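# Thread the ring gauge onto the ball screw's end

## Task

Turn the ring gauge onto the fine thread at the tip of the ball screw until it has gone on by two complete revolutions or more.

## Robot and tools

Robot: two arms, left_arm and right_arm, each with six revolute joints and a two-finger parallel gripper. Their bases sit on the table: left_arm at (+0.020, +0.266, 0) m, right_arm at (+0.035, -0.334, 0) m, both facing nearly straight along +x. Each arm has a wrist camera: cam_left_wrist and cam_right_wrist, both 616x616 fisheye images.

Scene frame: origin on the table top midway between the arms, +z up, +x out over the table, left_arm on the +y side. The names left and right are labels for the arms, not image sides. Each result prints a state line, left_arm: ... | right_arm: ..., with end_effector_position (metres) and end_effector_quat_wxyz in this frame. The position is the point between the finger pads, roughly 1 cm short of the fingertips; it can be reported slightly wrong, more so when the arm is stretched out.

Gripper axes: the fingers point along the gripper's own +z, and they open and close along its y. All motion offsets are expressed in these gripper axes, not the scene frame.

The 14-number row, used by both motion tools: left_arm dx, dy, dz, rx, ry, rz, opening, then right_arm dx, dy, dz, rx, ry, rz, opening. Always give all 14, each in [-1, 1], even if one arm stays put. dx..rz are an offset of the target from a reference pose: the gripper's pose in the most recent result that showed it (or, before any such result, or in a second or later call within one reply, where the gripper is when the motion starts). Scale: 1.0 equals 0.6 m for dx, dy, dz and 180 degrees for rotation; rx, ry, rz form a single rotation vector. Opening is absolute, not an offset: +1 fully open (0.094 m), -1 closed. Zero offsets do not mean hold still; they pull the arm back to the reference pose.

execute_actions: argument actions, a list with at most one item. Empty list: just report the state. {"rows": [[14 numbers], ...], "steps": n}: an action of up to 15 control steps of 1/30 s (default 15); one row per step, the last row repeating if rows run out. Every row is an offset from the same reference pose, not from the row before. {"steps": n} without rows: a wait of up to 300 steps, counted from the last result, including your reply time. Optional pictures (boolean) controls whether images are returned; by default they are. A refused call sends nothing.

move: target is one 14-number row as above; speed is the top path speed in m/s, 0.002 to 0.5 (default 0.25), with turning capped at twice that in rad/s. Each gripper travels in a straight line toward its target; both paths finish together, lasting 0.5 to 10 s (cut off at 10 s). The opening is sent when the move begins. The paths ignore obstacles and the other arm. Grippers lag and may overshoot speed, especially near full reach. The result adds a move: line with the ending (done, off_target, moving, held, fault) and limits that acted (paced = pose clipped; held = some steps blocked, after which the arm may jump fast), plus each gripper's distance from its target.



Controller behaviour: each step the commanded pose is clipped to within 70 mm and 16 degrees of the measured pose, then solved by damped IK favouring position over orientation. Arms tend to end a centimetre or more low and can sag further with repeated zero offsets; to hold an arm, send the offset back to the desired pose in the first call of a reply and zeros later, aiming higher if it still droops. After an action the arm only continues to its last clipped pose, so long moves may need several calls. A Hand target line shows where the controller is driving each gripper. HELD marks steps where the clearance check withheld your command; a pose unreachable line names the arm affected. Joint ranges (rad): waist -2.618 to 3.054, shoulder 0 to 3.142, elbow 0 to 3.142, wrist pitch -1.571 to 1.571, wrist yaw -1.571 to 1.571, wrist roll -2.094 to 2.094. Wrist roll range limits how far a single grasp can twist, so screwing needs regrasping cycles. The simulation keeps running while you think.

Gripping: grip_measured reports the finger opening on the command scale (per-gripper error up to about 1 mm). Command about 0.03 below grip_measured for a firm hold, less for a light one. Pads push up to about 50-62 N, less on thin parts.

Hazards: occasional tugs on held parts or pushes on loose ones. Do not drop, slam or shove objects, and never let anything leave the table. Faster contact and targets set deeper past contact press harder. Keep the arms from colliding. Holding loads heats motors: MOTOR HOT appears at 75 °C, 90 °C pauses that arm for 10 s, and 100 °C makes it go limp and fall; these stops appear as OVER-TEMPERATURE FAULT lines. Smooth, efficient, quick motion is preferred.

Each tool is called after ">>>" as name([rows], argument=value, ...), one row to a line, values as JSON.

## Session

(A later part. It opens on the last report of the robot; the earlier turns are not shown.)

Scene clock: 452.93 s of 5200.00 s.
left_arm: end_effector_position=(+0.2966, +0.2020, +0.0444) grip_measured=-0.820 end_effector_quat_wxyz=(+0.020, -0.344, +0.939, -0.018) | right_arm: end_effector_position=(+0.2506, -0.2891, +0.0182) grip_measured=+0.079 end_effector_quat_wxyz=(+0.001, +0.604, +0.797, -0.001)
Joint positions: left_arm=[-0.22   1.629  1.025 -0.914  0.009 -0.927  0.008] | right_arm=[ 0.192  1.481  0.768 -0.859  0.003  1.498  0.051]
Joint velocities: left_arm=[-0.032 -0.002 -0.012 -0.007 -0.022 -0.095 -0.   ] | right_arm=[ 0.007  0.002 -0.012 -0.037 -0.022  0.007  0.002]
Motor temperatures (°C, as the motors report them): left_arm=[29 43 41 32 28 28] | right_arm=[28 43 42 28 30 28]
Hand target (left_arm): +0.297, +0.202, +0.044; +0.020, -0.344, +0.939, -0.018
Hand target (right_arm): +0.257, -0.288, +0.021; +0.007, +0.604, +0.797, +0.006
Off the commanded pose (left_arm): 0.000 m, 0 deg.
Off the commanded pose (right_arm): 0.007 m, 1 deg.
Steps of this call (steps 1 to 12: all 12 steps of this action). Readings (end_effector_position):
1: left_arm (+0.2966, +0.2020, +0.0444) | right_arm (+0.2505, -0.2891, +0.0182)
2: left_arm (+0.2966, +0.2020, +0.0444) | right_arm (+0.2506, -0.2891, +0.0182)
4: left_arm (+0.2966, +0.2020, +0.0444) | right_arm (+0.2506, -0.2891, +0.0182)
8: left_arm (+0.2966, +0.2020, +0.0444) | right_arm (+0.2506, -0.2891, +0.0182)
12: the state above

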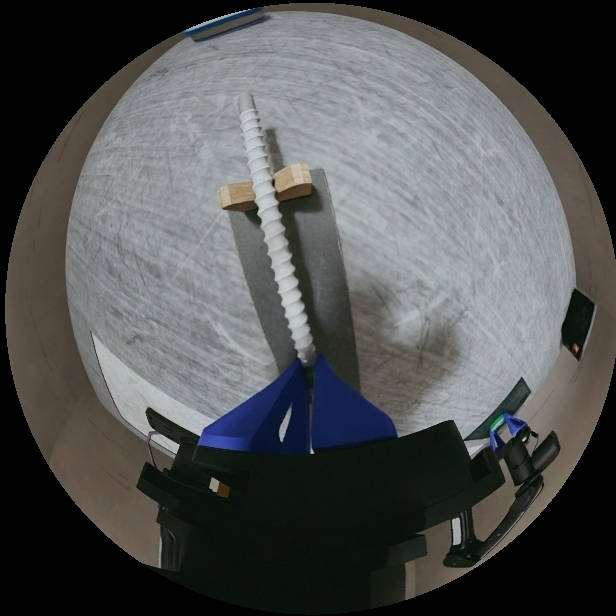

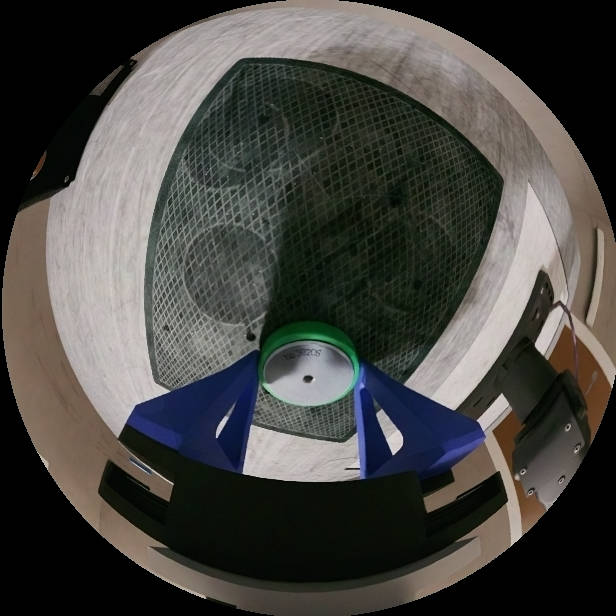

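>>> move(target=[0,0,-0.125,0,0,0,-0.87,0,0,-0.125,0,0,0,0.04], speed=0.1)

>>> move(target=[0.122,-0.188,-0.135,0.0462,0.110,-0.2393,-0.87,0.309,0.1545,-0.29,-0.456,0.033,-0.598,0.04], speed=0.3)

Scene clock: 505.83 s of 5200.00 s.
left_arm: end_effector_position=(+0.2912, +0.2032, +0.1081) grip_measured=-0.820 end_effector_quat_wxyz=(+0.009, -0.344, +0.939, -0.011) | right_arm: end_effector_position=(+0.2471, -0.2898, +0.0820) grip_measured=+0.079 end_effector_quat_wxyz=(-0.009, +0.604, +0.797, -0.013)
Joint positions: left_arm=[-0.22   1.575  1.231 -1.2    0.009 -0.927  0.008] | right_arm=[ 0.192  1.41   0.974 -1.167  0.003  1.498  0.051]
Joint velocities: left_arm=[-0.012 -0.002 -0.007 -0.066 -0.022 -0.051 -0.   ] | right_arm=[-0.002 -0.027 -0.002  0.007  0.022  0.037  0.001]
Motor temperatures (°C, as the motors report them): left_arm=[29 43 41 31 28 28] | right_arm=[28 43 42 28 30 28]
Hand target (left_arm): +0.293, +0.203, +0.119; +0.020, -0.344, +0.939, -0.018
Hand target (right_arm): +0.251, -0.289, +0.093; +0.001, +0.604, +0.797, -0.001
Off the commanded pose (left_arm): 0.011 m, 2 deg.
Off the commanded pose (right_arm): 0.012 m, 2 deg.
After step 90, 48.57 s passed at rest.
move: off_target (left_arm, right_arm)

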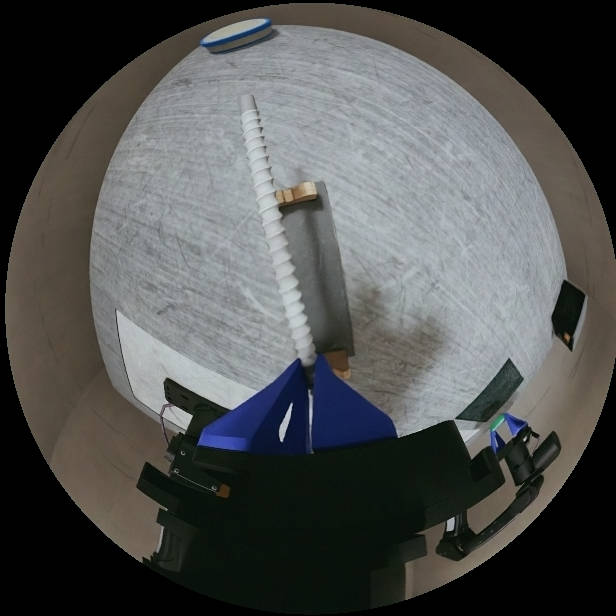

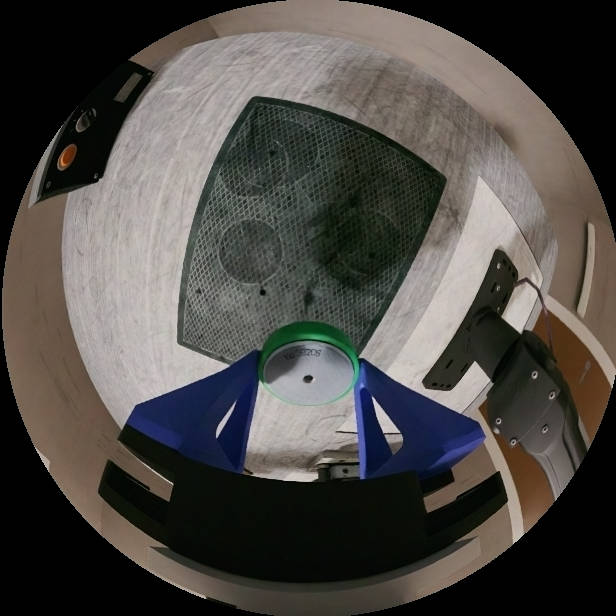

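Scene clock: 510.40 s of 5200.00 s.
left_arm: end_effector_position=(+0.3040, +0.0745, +0.1872) grip_measured=-0.819 end_effector_quat_wxyz=(-0.128, -0.654, +0.734, -0.135) | right_arm: end_effector_position=(+0.2927, -0.0912, +0.2322) grip_measured=+0.079 end_effector_quat_wxyz=(+0.279, -0.331, +0.778, +0.455)
Joint positions: left_arm=[-0.414  1.699  1.627 -1.351  0.346 -1.9    0.008] | right_arm=[ 0.327  1.294  1.001 -0.504 -0.926 -0.068  0.051]
Joint velocities: left_arm=[-0.012  0.012  0.002  0.037 -0.007  0.007 -0.   ] | right_arm=[-0.007  0.002 -0.007 -0.022  0.007  0.037 -0.001]
Motor temperatures (°C, as the motors report them): left_arm=[29 43 42 31 28 28] | right_arm=[28 43 42 29 30 28]
Hand target (left_arm): +0.305, +0.070, +0.190; -0.133, -0.654, +0.732, -0.137
Hand target (right_arm): +0.294, -0.086, +0.252; +0.301, -0.352, +0.753, +0.467
Off the commanded pose (left_arm): 0.006 m, 0 deg.
Off the commanded pose (right_arm): 0.022 m, 5 deg.
move: off_target (right_arm)

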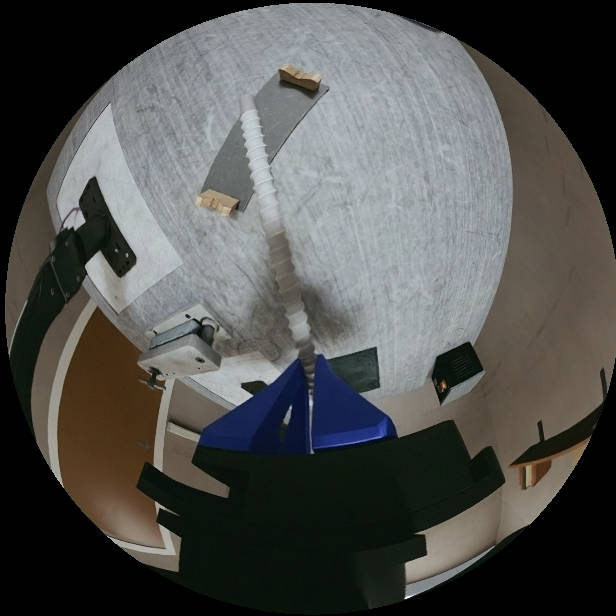

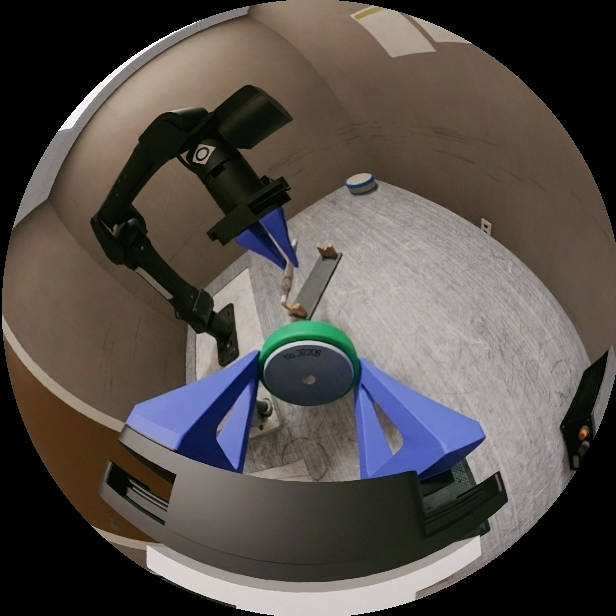

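>>> zoom_image(camera="cam_right_wrist", region=[230, 200, 390, 360])

Region (230, 200, 390, 360) of cam_right_wrist's 616x616 image, scaled by 3.150, with more detail than that image has.

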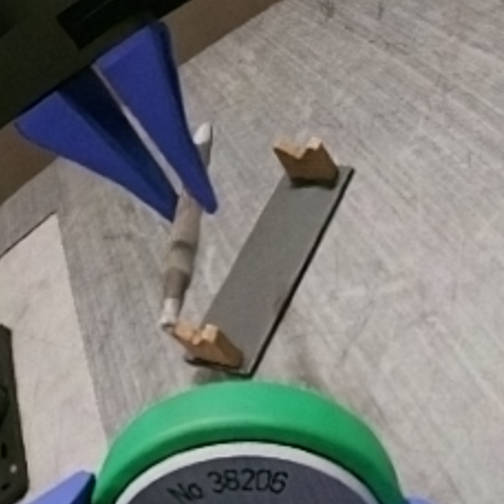

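>>> move(target=[0,0,-0.005,0,0,0,-0.87,-0.0457,0.0518,0.0457,0.0006,-0.0389,-0.6138,0.04], speed=0.4)

>>> zoom_image(camera="cam_right_wrist", region=[230, 200, 390, 360])

Scene clock: 547.00 s of 5200.00 s.
left_arm: end_effector_position=(+0.3040, +0.0744, +0.1873) grip_measured=-0.819 end_effector_quat_wxyz=(-0.128, -0.654, +0.733, -0.135) | right_arm: end_effector_position=(+0.2911, -0.0550, +0.2366) grip_measured=+0.079 end_effector_quat_wxyz=(-0.554, +0.811, -0.183, -0.047)
Joint positions: left_arm=[-0.414  1.699  1.627 -1.351  0.346 -1.901  0.008] | right_arm=[ 0.444  1.317  0.967 -0.286 -0.876 -1.781  0.051]
Joint velocities: left_arm=[-0.007 -0.007 -0.002  0.037 -0.051 -0.007 -0.001] | right_arm=[-0.022  0.002  0.002 -0.051  0.022 -0.051 -0.001]
Motor temperatures (°C, as the motors report them): left_arm=[29 43 43 31 28 28] | right_arm=[28 43 46 33 31 28]
Hand target (left_arm): +0.304, +0.075, +0.190; -0.128, -0.654, +0.733, -0.135
Hand target (right_arm): +0.289, -0.049, +0.257; -0.573, +0.803, -0.156, -0.045
Off the commanded pose (left_arm): 0.003 m, 0 deg.
Off the commanded pose (right_arm): 0.021 m, 4 deg.
After step 90, 30.47 s passed at rest.
move: off_target (right_arm)

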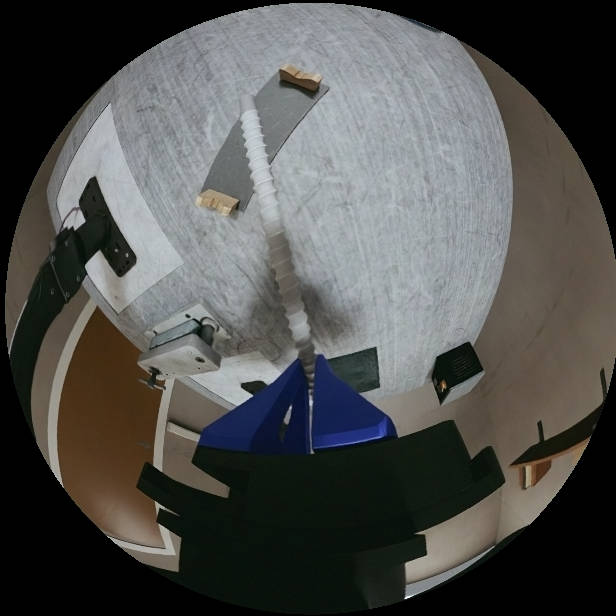

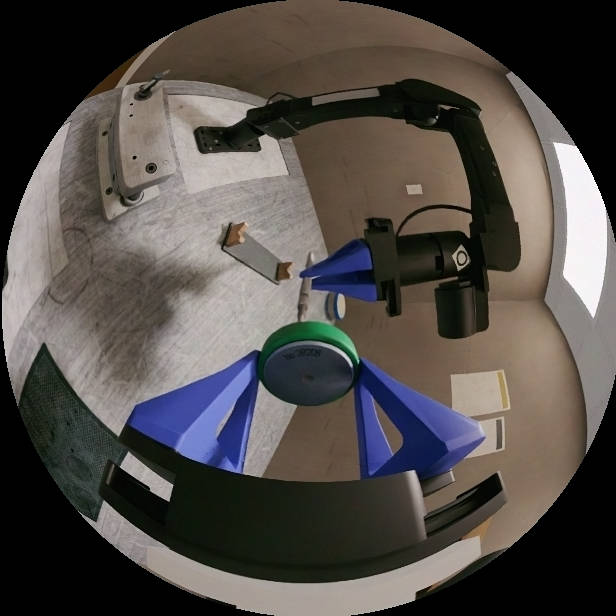

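Region (230, 200, 390, 360) of cam_right_wrist's 616x616 image, scaled by 3.150, with more detail than that image has.

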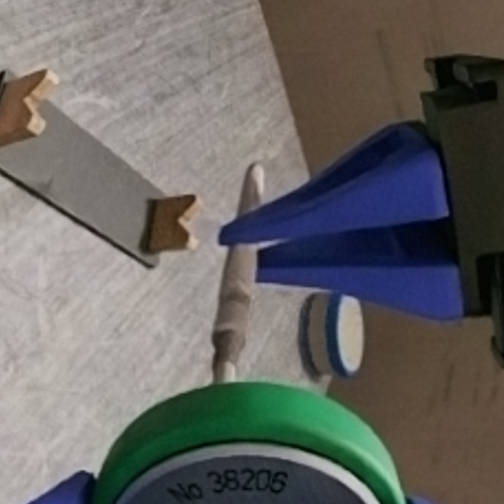

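>>> execute_actions([
  {"rows": [[0,0,-0.005,0,0,0,-0.87,-0.0178,-0.032,-0.0055,0.0139,-0.0109,-0.0168,0.04],[0,0,-0.005,0,0,0,-0.87,-0.0204,-0.0321,-0.0067,0.0157,-0.0108,-0.0192,0.04],[0,0,-0.005,0,0,0,-0.87,-0.023,-0.0322,-0.0078,0.0176,-0.0106,-0.0216,0.04],[0,0,-0.005,0,0,0,-0.87,-0.0255,-0.0324,-0.009,0.0194,-0.0105,-0.024,0.04],[0,0,-0.005,0,0,0,-0.87,-0.0281,-0.0325,-0.0102,0.0212,-0.0103,-0.0264,0.04],[0,0,-0.005,0,0,0,-0.87,-0.0307,-0.0326,-0.0114,0.023,-0.0102,-0.0289,0.04],[0,0,-0.005,0,0,0,-0.87,-0.0332,-0.0327,-0.0125,0.0249,-0.01,-0.0313,0.04],[0,0,-0.005,0,0,0,-0.87,-0.0358,-0.0328,-0.0137,0.0267,-0.0099,-0.0337,0.04]], "steps": 15},
], pictures=false)

>>> execute_actions([
  {"steps": 15},
], pictures=true)

>>> zoom_image(camera="cam_right_wrist", region=[230, 200, 390, 360])

Scene clock: 652.73 s of 5200.00 s.
left_arm: end_effector_position=(+0.3040, +0.0744, +0.1873) grip_measured=-0.819 end_effector_quat_wxyz=(-0.128, -0.654, +0.733, -0.135) | right_arm: end_effector_position=(+0.2841, -0.0543, +0.2480) grip_measured=+0.079 end_effector_quat_wxyz=(-0.573, +0.804, -0.158, -0.027)
Joint positions: left_arm=[-0.414  1.699  1.627 -1.351  0.346 -1.901  0.008] | right_arm=[ 0.454  1.27   0.935 -0.231 -0.879 -1.785  0.051]
Joint velocities: left_arm=[-0.002 -0.002 -0.002 -0.066  0.051 -0.022  0.   ] | right_arm=[ 0.002  0.002  0.002  0.037 -0.007 -0.037 -0.   ]
Motor temperatures (°C, as the motors report them): left_arm=[29 44 43 30 28 28] | right_arm=[28 42 49 37 31 28]
Hand target (left_arm): +0.304, +0.075, +0.190; -0.128, -0.654, +0.733, -0.135
Hand target (right_arm): +0.277, -0.051, +0.263; -0.592, +0.795, -0.133, -0.022
Off the commanded pose (left_arm): 0.003 m, 0 deg.
Off the commanded pose (right_arm): 0.017 m, 4 deg.
Steps of this call (steps 1 to 90: nothing new was sent; then 102.23 s passed at rest; steps 91 to 105: all 15 steps of this action). Readings (end_effector_position):
91: left_arm (+0.3040, +0.0744, +0.1873) | right_arm (+0.2910, -0.0550, +0.2367)
92: left_arm (+0.3040, +0.0744, +0.1873) | right_arm (+0.2910, -0.0549, +0.2368)
94: left_arm (+0.3040, +0.0744, +0.1873) | right_arm (+0.2914, -0.0547, +0.2374)
98: left_arm (+0.3040, +0.0744, +0.1873) | right_arm (+0.2879, -0.0546, +0.2416)
105: the state above

Scene clock: 653.23 s of 5200.00 s.
left_arm: end_effector_position=(+0.3040, +0.0744, +0.1873) grip_measured=-0.819 end_effector_quat_wxyz=(-0.128, -0.654, +0.733, -0.135) | right_arm: end_effector_position=(+0.2848, -0.0540, +0.2492) grip_measured=+0.079 end_effector_quat_wxyz=(-0.575, +0.803, -0.156, -0.025)
Joint positions: left_arm=[-0.414  1.699  1.627 -1.351  0.346 -1.901  0.008] | right_arm=[ 0.454  1.27   0.935 -0.224 -0.879 -1.785  0.051]
Joint velocities: left_arm=[-0.017 -0.017  0.007  0.051 -0.022 -0.022 -0.001] | right_arm=[-0.017 -0.012  0.002  0.022  0.007 -0.037  0.001]
Motor temperatures (°C, as the motors report them): left_arm=[29 44 43 30 28 28] | right_arm=[28 42 49 37 31 28]
Hand target (left_arm): +0.304, +0.075, +0.190; -0.128, -0.654, +0.733, -0.135
Hand target (right_arm): +0.277, -0.051, +0.263; -0.592, +0.795, -0.133, -0.022
Off the commanded pose (left_arm): 0.003 m, 0 deg.
Off the commanded pose (right_arm): 0.016 m, 4 deg.
Steps of this call (steps 1 to 15: nothing new was sent). Readings (end_effector_position):
1: left_arm (+0.3040, +0.0744, +0.1873) | right_arm (+0.2843, -0.0542, +0.2483)
2: left_arm (+0.3040, +0.0744, +0.1873) | right_arm (+0.2844, -0.0542, +0.2484)
4: left_arm (+0.3040, +0.0744, +0.1873) | right_arm (+0.2846, -0.0541, +0.2487)
8: left_arm (+0.3040, +0.0744, +0.1873) | right_arm (+0.2847, -0.0540, +0.2490)
15: the state above

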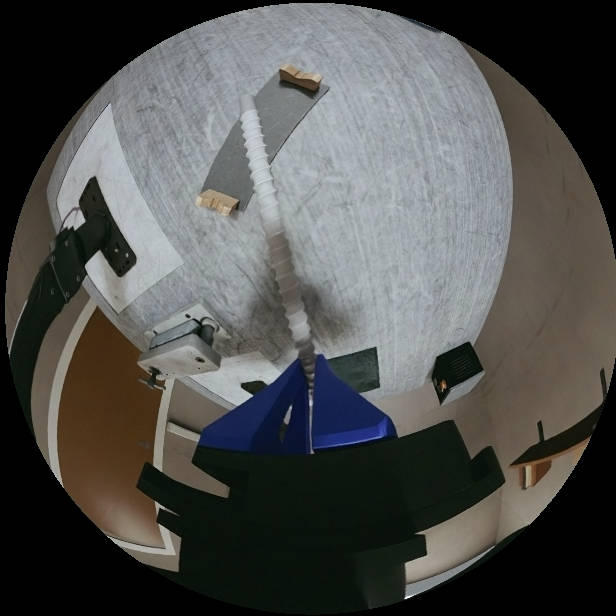

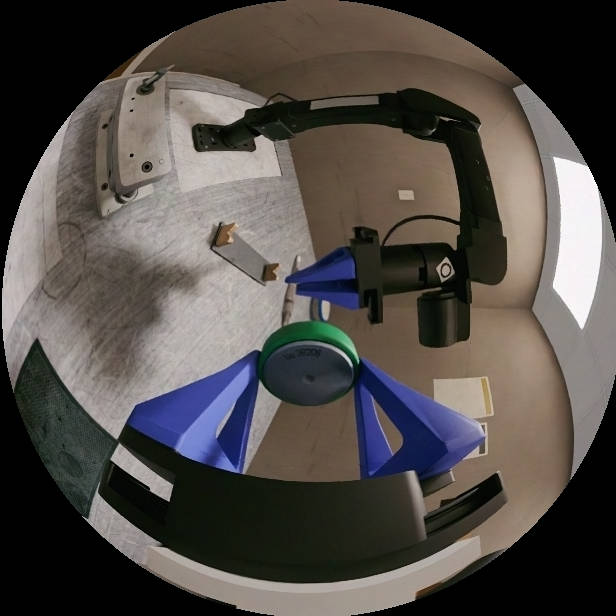

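Region (230, 200, 390, 360) of cam_right_wrist's 616x616 image, scaled by 3.150, with more detail than that image has.

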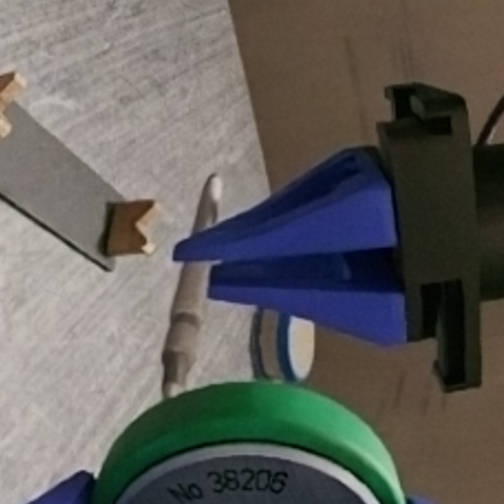

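>>> execute_actions([
  {"rows": [[0,0,-0.005,0,0,0,-0.87,-0.0178,-0.0147,-0.004,0.011,-0.0095,-0.0124,0.04],[0,0,-0.005,0,0,0,-0.87,-0.0171,-0.0105,-0.0029,0.0099,-0.0097,-0.011,0.04],[0,0,-0.005,0,0,0,-0.87,-0.0164,-0.0063,-0.0019,0.0088,-0.0098,-0.0096,0.04],[0,0,-0.005,0,0,0,-0.87,-0.0157,-0.0021,-0.0008,0.0078,-0.0099,-0.0083,0.04],[0,0,-0.005,0,0,0,-0.87,-0.0149,0.0021,0.0003,0.0067,-0.01,-0.0069,0.04],[0,0,-0.005,0,0,0,-0.87,-0.0142,0.0063,0.0013,0.0056,-0.0102,-0.0055,0.04],[0,0,-0.005,0,0,0,-0.87,-0.0135,0.0105,0.0024,0.0045,-0.0103,-0.0041,0.04],[0,0,-0.005,0,0,0,-0.87,-0.0128,0.0147,0.0034,0.0034,-0.0104,-0.0027,0.04]], "steps": 15},
], pictures=false)

>>> execute_actions([
  {"steps": 15},
], pictures=true)

>>> zoom_image(camera="cam_right_wrist", region=[230, 200, 390, 360])

Scene clock: 690.77 s of 5200.00 s.
left_arm: end_effector_position=(+0.3040, +0.0744, +0.1873) grip_measured=-0.819 end_effector_quat_wxyz=(-0.128, -0.654, +0.733, -0.135) | right_arm: end_effector_position=(+0.2796, -0.0566, +0.2291) grip_measured=+0.079 end_effector_quat_wxyz=(-0.564, +0.808, -0.166, -0.038)
Joint positions: left_arm=[-0.414  1.699  1.627 -1.351  0.346 -1.901  0.008] | right_arm=[ 0.454  1.27   0.88  -0.21  -0.879 -1.786  0.051]
Joint velocities: left_arm=[ 0.002 -0.007  0.002  0.022  0.051  0.007 -0.   ] | right_arm=[ 0.017 -0.002 -0.017 -0.037 -0.037 -0.037 -0.001]
Motor temperatures (°C, as the motors report them): left_arm=[29 45 43 30 28 28] | right_arm=[28 43 45 39 31 28]
Hand target (left_arm): +0.304, +0.075, +0.190; -0.128, -0.654, +0.733, -0.135
Hand target (right_arm): +0.275, -0.053, +0.242; -0.581, +0.800, -0.143, -0.035
Off the commanded pose (left_arm): 0.003 m, 0 deg.
Off the commanded pose (right_arm): 0.014 m, 3 deg.
Steps of this call (steps 1 to 90: nothing new was sent; then 34.03 s passed at rest; steps 91 to 105: all 15 steps of this action). Readings (end_effector_position):
91: left_arm (+0.3040, +0.0744, +0.1873) | right_arm (+0.2848, -0.0540, +0.2489)
92: left_arm (+0.3040, +0.0744, +0.1873) | right_arm (+0.2848, -0.0540, +0.2484)
94: left_arm (+0.3040, +0.0744, +0.1873) | right_arm (+0.2841, -0.0543, +0.2452)
98: left_arm (+0.3040, +0.0744, +0.1873) | right_arm (+0.2813, -0.0557, +0.2350)
105: the state above

Scene clock: 691.27 s of 5200.00 s.
left_arm: end_effector_position=(+0.3040, +0.0744, +0.1873) grip_measured=-0.819 end_effector_quat_wxyz=(-0.128, -0.654, +0.733, -0.135) | right_arm: end_effector_position=(+0.2798, -0.0565, +0.2294) grip_measured=+0.079 end_effector_quat_wxyz=(-0.565, +0.808, -0.166, -0.037)
Joint positions: left_arm=[-0.414  1.699  1.627 -1.351  0.346 -1.901  0.008] | right_arm=[ 0.454  1.27   0.88  -0.208 -0.879 -1.786  0.051]
Joint velocities: left_arm=[ 0.007  0.007 -0.007  0.007  0.022  0.022 -0.   ] | right_arm=[-0.012 -0.012 -0.017 -0.022 -0.051 -0.081  0.   ]
Motor temperatures (°C, as the motors report them): left_arm=[29 45 43 30 28 28] | right_arm=[28 43 45 39 31 28]
Hand target (left_arm): +0.304, +0.075, +0.190; -0.128, -0.654, +0.733, -0.135
Hand target (right_arm): +0.275, -0.053, +0.242; -0.581, +0.800, -0.143, -0.035
Off the commanded pose (left_arm): 0.003 m, 0 deg.
Off the commanded pose (right_arm): 0.014 m, 3 deg.
Steps of this call (steps 1 to 15: nothing new was sent). Readings (end_effector_position):
1: left_arm (+0.3040, +0.0744, +0.1873) | right_arm (+0.2796, -0.0565, +0.2292)
2: left_arm (+0.3040, +0.0744, +0.1873) | right_arm (+0.2797, -0.0565, +0.2292)
4: left_arm (+0.3040, +0.0744, +0.1873) | right_arm (+0.2797, -0.0565, +0.2293)
8: left_arm (+0.3040, +0.0744, +0.1873) | right_arm (+0.2797, -0.0565, +0.2294)
15: the state above

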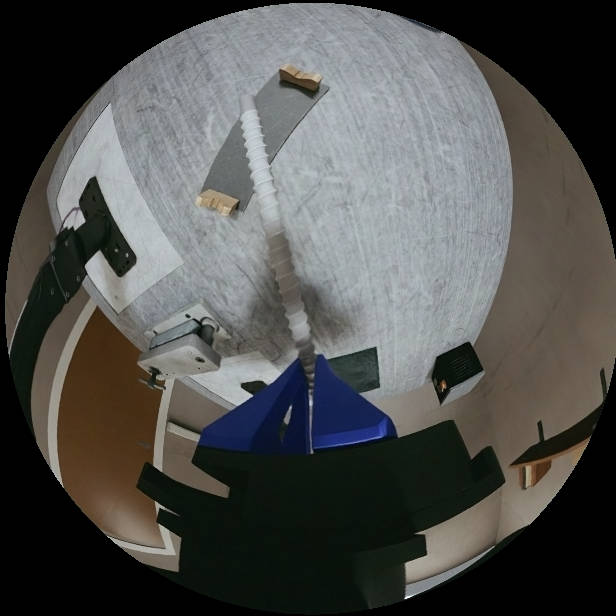

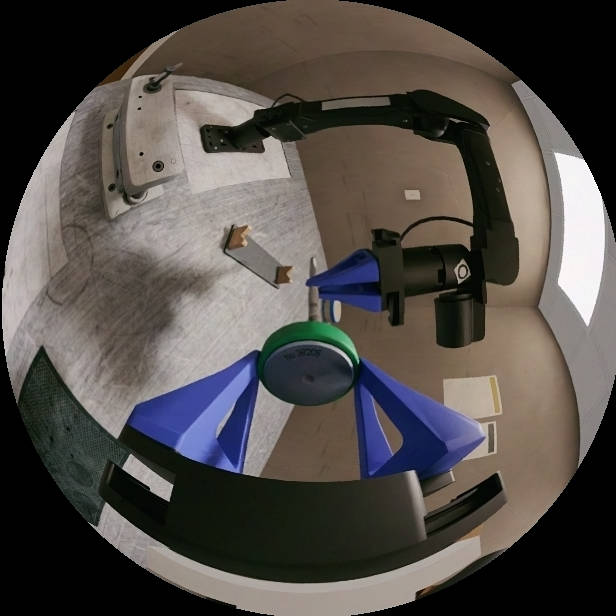

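Region (230, 200, 390, 360) of cam_right_wrist's 616x616 image, scaled by 3.150, with more detail than that image has.

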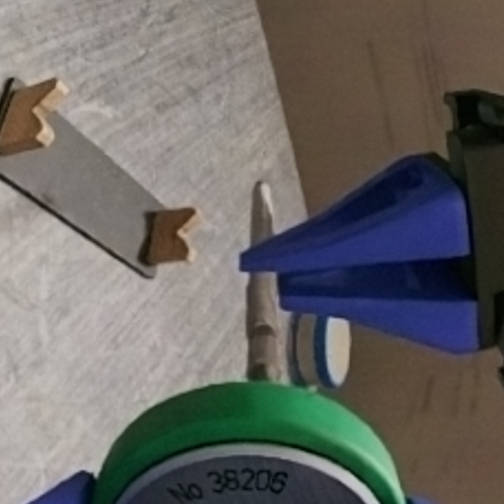

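>>> execute_actions([
  {"rows": [[0,0,-0.005,0,0,0,-0.87,-0.0137,-0.019,0.001,0.012,-0.0092,-0.014,0.04],[0,0,-0.005,0,0,0,-0.87,-0.0134,-0.0198,0.0053,0.012,-0.009,-0.016,0.04],[0,0,-0.005,0,0,0,-0.87,-0.0131,-0.0207,0.0097,0.0119,-0.0087,-0.018,0.04],[0,0,-0.005,0,0,0,-0.87,-0.0128,-0.0215,0.014,0.0119,-0.0084,-0.02,0.04],[0,0,-0.005,0,0,0,-0.87,-0.0124,-0.0223,0.0184,0.0119,-0.0081,-0.022,0.04],[0,0,-0.005,0,0,0,-0.87,-0.0121,-0.0232,0.0228,0.0119,-0.0079,-0.024,0.04],[0,0,-0.005,0,0,0,-0.87,-0.0118,-0.024,0.0271,0.0118,-0.0076,-0.026,0.04],[0,0,-0.005,0,0,0,-0.87,-0.0115,-0.0248,0.0315,0.0118,-0.0073,-0.028,0.04],[0,0,-0.005,0,0,0,-0.87,-0.0112,-0.0257,0.0359,0.0118,-0.007,-0.03,0.04],[0,0,-0.005,0,0,0,-0.87,-0.0108,-0.0265,0.0402,0.0118,-0.0068,-0.032,0.04],[0,0,-0.005,0,0,0,-0.87,-0.0105,-0.0274,0.0446,0.0117,-0.0065,-0.034,0.04],[0,0,-0.005,0,0,0,-0.87,-0.0102,-0.0282,0.049,0.0117,-0.0062,-0.036,0.04]], "steps": 15},
], pictures=false)

>>> execute_actions([
  {"steps": 20},
], pictures=true)

>>> zoom_image(camera="cam_right_wrist", region=[230, 240, 390, 400])

Scene clock: 768.57 s of 5200.00 s.
left_arm: end_effector_position=(+0.3046, +0.0764, +0.1866) grip_measured=-0.819 end_effector_quat_wxyz=(-0.124, -0.655, +0.733, -0.133) | right_arm: end_effector_position=(+0.2786, -0.0299, +0.2178) grip_measured=+0.079 end_effector_quat_wxyz=(-0.562, +0.815, -0.138, -0.030)
Joint positions: left_arm=[-0.413  1.699  1.627 -1.352  0.336 -1.901  0.008] | right_arm=[ 0.539  1.338  0.88  -0.111 -0.824 -1.789  0.051]
Joint velocities: left_arm=[ 0.012  0.012 -0.007 -0.022 -0.11  -0.022  0.001] | right_arm=[ 0.022  0.042  0.002  0.183  0.051 -0.007  0.001]
Motor temperatures (°C, as the motors report them): left_arm=[29 45 44 30 28 28] | right_arm=[28 42 45 41 31 28]
Hand target (left_arm): +0.304, +0.076, +0.190; -0.128, -0.654, +0.733, -0.135
Hand target (right_arm): +0.282, -0.024, +0.236; -0.582, +0.805, -0.115, -0.010
Off the commanded pose (left_arm): 0.004 m, 1 deg.
Off the commanded pose (right_arm): 0.020 m, 4 deg.
Steps of this call (steps 1 to 90: nothing new was sent; then 73.80 s passed at rest; steps 91 to 105: all 15 steps of this action). Readings (end_effector_position):
91: left_arm (+0.3040, +0.0744, +0.1873) | right_arm (+0.2798, -0.0563, +0.2297)
92: left_arm (+0.3040, +0.0744, +0.1873) | right_arm (+0.2799, -0.0559, +0.2301)
94: left_arm (+0.3040, +0.0744, +0.1873) | right_arm (+0.2789, -0.0531, +0.2314)
98: left_arm (+0.3040, +0.0744, +0.1873) | right_arm (+0.2765, -0.0431, +0.2294)
105: the state above

Scene clock: 769.23 s of 5200.00 s.
left_arm: end_effector_position=(+0.3048, +0.0767, +0.1865) grip_measured=-0.819 end_effector_quat_wxyz=(-0.123, -0.656, +0.733, -0.132) | right_arm: end_effector_position=(+0.2821, -0.0293, +0.2194) grip_measured=+0.079 end_effector_quat_wxyz=(-0.565, +0.814, -0.136, -0.020)
Joint positions: left_arm=[-0.413  1.699  1.627 -1.352  0.335 -1.901  0.008] | right_arm=[ 0.54   1.339  0.88  -0.093 -0.811 -1.79   0.051]
Joint velocities: left_arm=[-0.022 -0.007 -0.012 -0.051  0.037  0.022  0.   ] | right_arm=[ 0.002  0.007 -0.007 -0.007 -0.095  0.022  0.   ]
Motor temperatures (°C, as the motors report them): left_arm=[29 45 44 30 28 28] | right_arm=[28 42 45 41 31 28]
Hand target (left_arm): +0.304, +0.076, +0.190; -0.128, -0.654, +0.733, -0.135
Hand target (right_arm): +0.282, -0.024, +0.236; -0.582, +0.805, -0.115, -0.010
Off the commanded pose (left_arm): 0.004 m, 1 deg.
Off the commanded pose (right_arm): 0.017 m, 4 deg.
Steps of this call (steps 1 to 20: nothing new was sent). Readings (end_effector_position):
1: left_arm (+0.3048, +0.0767, +0.1865) | right_arm (+0.2790, -0.0296, +0.2177)
2: left_arm (+0.3048, +0.0768, +0.1865) | right_arm (+0.2795, -0.0295, +0.2180)
4: left_arm (+0.3048, +0.0768, +0.1865) | right_arm (+0.2805, -0.0294, +0.2186)
8: left_arm (+0.3048, +0.0768, +0.1865) | right_arm (+0.2815, -0.0294, +0.2191)
20: the state above

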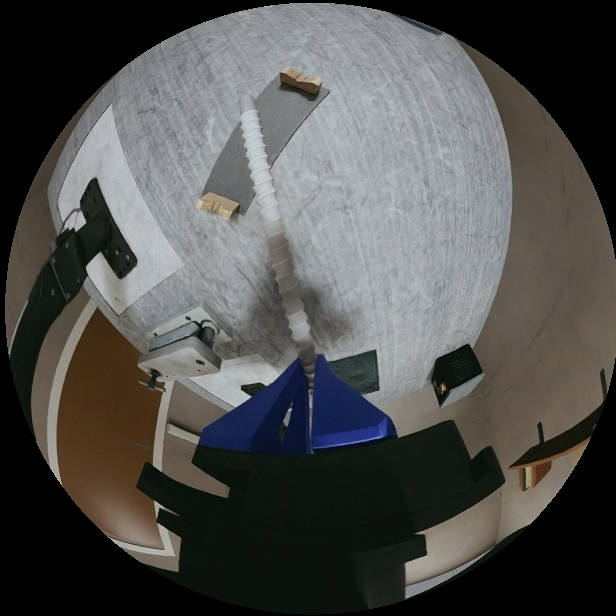

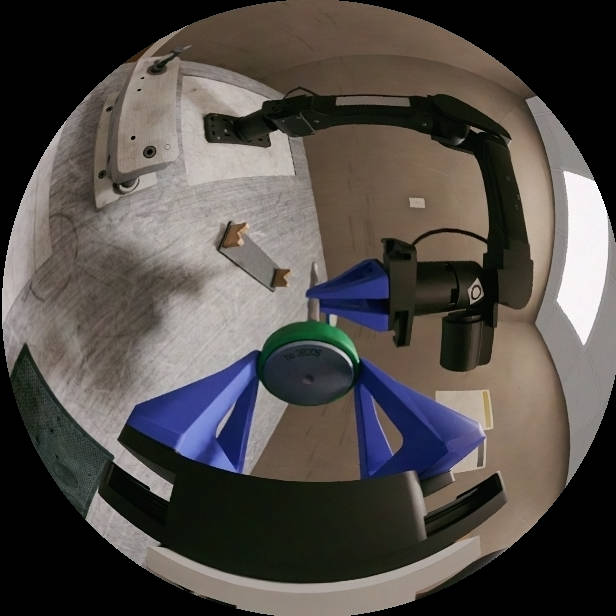

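Region (230, 240, 390, 400) of cam_right_wrist's 616x616 image, scaled by 3.150, with more detail than that image has.

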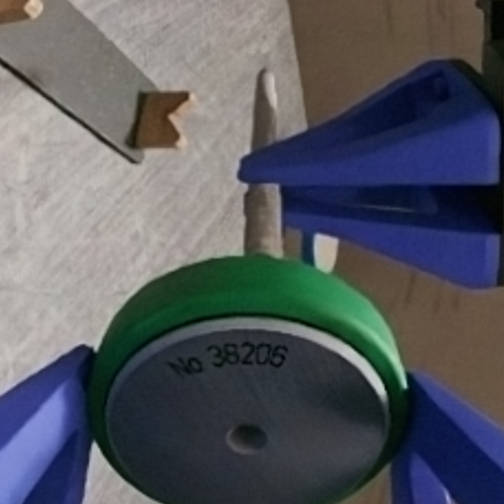

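>>> execute_actions(actions=[])

Scene clock: 794.83 s of 5200.00 s.
left_arm: end_effector_position=(+0.3048, +0.0767, +0.1865) grip_measured=-0.819 end_effector_quat_wxyz=(-0.123, -0.656, +0.733, -0.132) | right_arm: end_effector_position=(+0.2822, -0.0293, +0.2195) grip_measured=+0.079 end_effector_quat_wxyz=(-0.565, +0.814, -0.136, -0.019)
Joint positions: left_arm=[-0.413  1.699  1.627 -1.352  0.335 -1.901  0.008] | right_arm=[ 0.54   1.339  0.88  -0.092 -0.81  -1.79   0.051]
Joint velocities: left_arm=[-0.017 -0.007  0.012 -0.037  0.037 -0.051 -0.001] | right_arm=[ 0.002 -0.017  0.002  0.022 -0.022 -0.051 -0.001]
Motor temperatures (°C, as the motors report them): left_arm=[29 45 44 30 28 28] | right_arm=[28 42 47 43 31 28]
Hand target (left_arm): +0.304, +0.076, +0.190; -0.128, -0.654, +0.733, -0.135
Hand target (right_arm): +0.282, -0.024, +0.236; -0.582, +0.805, -0.115, -0.010
Off the commanded pose (left_arm): 0.004 m, 1 deg.
Off the commanded pose (right_arm): 0.017 m, 4 deg.
Steps of this call (steps 1 to 90: nothing new was sent; then 22.60 s passed at rest). Readings (end_effector_position):
1: left_arm (+0.3048, +0.0767, +0.1865) | right_arm (+0.2822, -0.0293, +0.2194)
2: left_arm (+0.3048, +0.0767, +0.1865) | right_arm (+0.2822, -0.0293, +0.2194)
4: left_arm (+0.3048, +0.0767, +0.1865) | right_arm (+0.2822, -0.0293, +0.2194)
8: left_arm (+0.3048, +0.0767, +0.1865) | right_arm (+0.2822, -0.0293, +0.2195)
90: the state above

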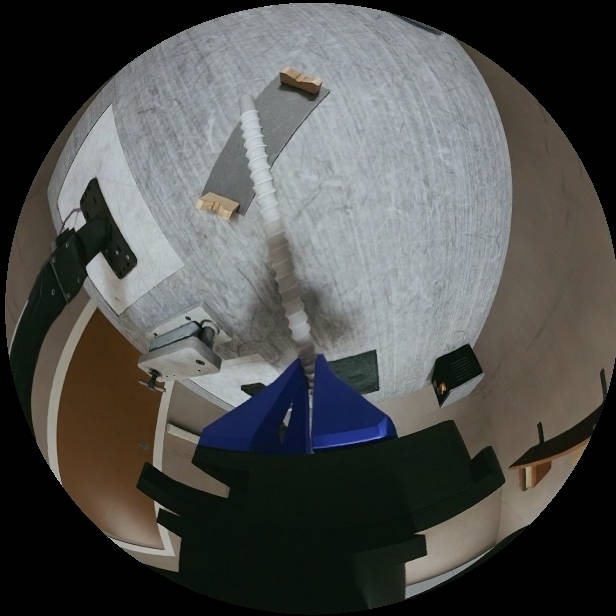

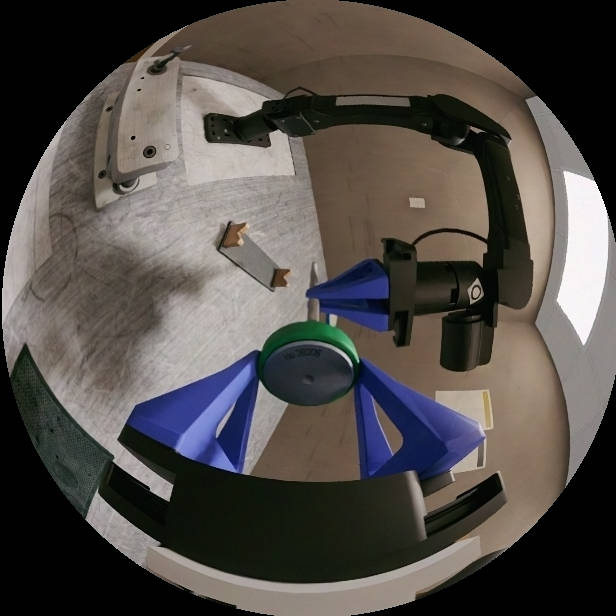

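>>> zoom_image(camera="cam_right_wrist", region=[230, 240, 390, 400])

Region (230, 240, 390, 400) of cam_right_wrist's 616x616 image, scaled by 3.150, with more detail than that image has.

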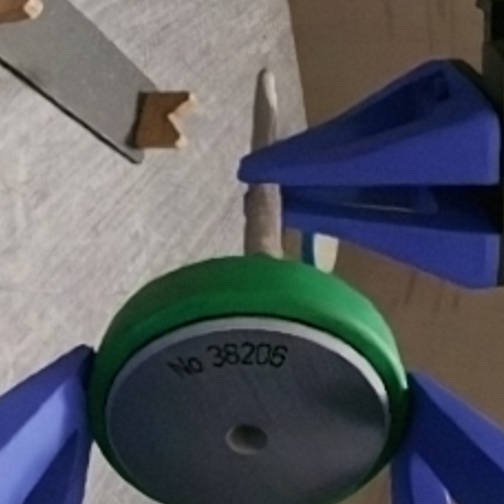

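>>> zoom_image(camera="cam_right_wrist", region=[289, 359, 329, 399])

Region (289, 359, 329, 399) of cam_right_wrist's 616x616 image, scaled by 12.600, with more detail than that image has.

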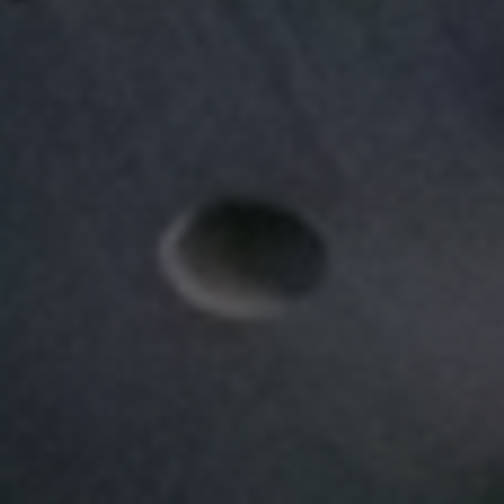

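>>> execute_actions([
  {"rows": [[0,0,-0.005,0,0,0,-0.87,-0.006,-0.0285,-0.0024,0.0134,-0.004,-0.0143,0.04],[0,0,-0.005,0,0,0,-0.87,-0.005,-0.0294,-0.0026,0.0142,-0.0034,-0.0150,0.04],[0,0,-0.005,0,0,0,-0.87,-0.004,-0.0303,-0.0029,0.0151,-0.0028,-0.0156,0.04],[0,0,-0.005,0,0,0,-0.87,-0.003,-0.0312,-0.0031,0.0159,-0.0022,-0.0163,0.04],[0,0,-0.005,0,0,0,-0.87,-0.0023,-0.032,-0.0033,0.0167,-0.0017,-0.0169,0.04]], "steps": 15},
])

>>> zoom_image(camera="cam_right_wrist", region=[230, 240, 390, 400])

Scene clock: 845.83 s of 5200.00 s.
left_arm: end_effector_position=(+0.3048, +0.0767, +0.1865) grip_measured=-0.819 end_effector_quat_wxyz=(-0.123, -0.656, +0.733, -0.132) | right_arm: end_effector_position=(+0.2836, -0.0284, +0.2222) grip_measured=+0.079 end_effector_quat_wxyz=(-0.569, +0.811, -0.132, -0.014)
Joint positions: left_arm=[-0.413  1.699  1.627 -1.352  0.335 -1.901  0.008] | right_arm=[ 0.54   1.339  0.88  -0.075 -0.81  -1.791  0.051]
Joint velocities: left_arm=[ 0.012 -0.002 -0.007 -0.037 -0.066  0.007  0.001] | right_arm=[-0.002  0.002 -0.012 -0.037  0.095  0.022  0.001]
Motor temperatures (°C, as the motors report them): left_arm=[29 45 44 30 28 28] | right_arm=[28 42 48 44 31 28]
Hand target (left_arm): +0.305, +0.078, +0.189; -0.123, -0.656, +0.733, -0.133
Hand target (right_arm): +0.285, -0.025, +0.238; -0.586, +0.802, -0.114, -0.003
Off the commanded pose (left_arm): 0.003 m, 0 deg.
Off the commanded pose (right_arm): 0.016 m, 3 deg.
Steps of this call (steps 1 to 90: nothing new was sent; then 47.50 s passed at rest; steps 91 to 105: all 15 steps of this action). Readings (end_effector_position):
91: left_arm (+0.3048, +0.0767, +0.1865) | right_arm (+0.2822, -0.0293, +0.2195)
92: left_arm (+0.3048, +0.0767, +0.1865) | right_arm (+0.2822, -0.0293, +0.2195)
94: left_arm (+0.3048, +0.0767, +0.1865) | right_arm (+0.2824, -0.0292, +0.2198)
98: left_arm (+0.3048, +0.0767, +0.1865) | right_arm (+0.2831, -0.0288, +0.2212)
105: the state above

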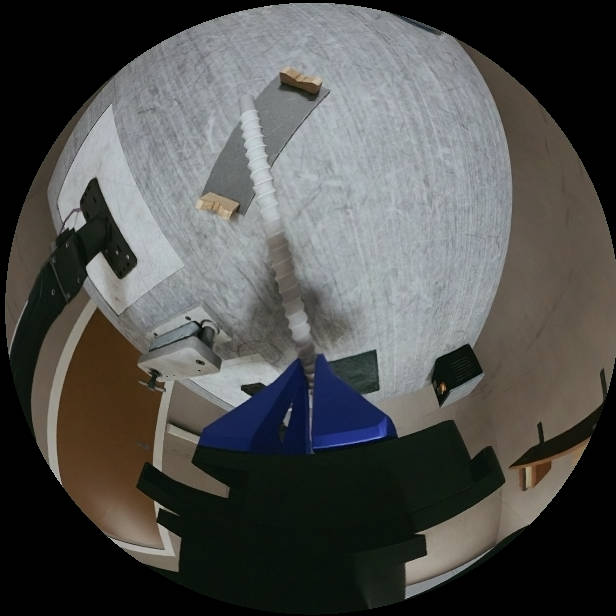

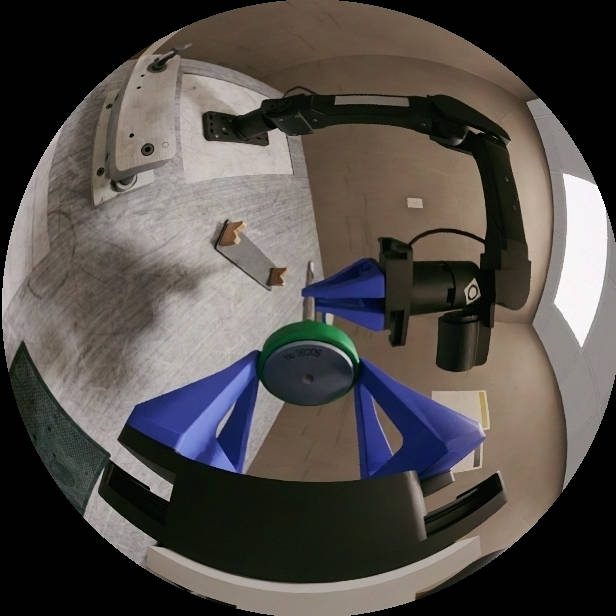

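Region (230, 240, 390, 400) of cam_right_wrist's 616x616 image, scaled by 3.150, with more detail than that image has.

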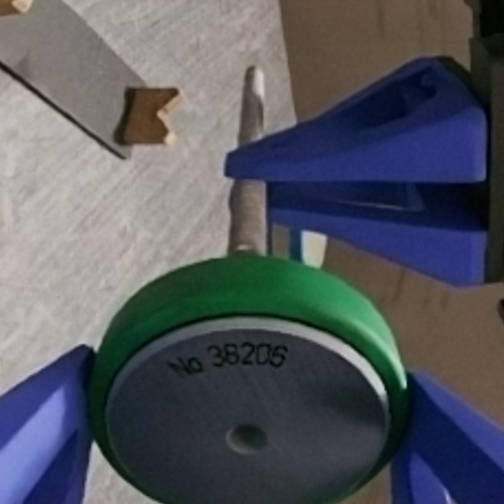

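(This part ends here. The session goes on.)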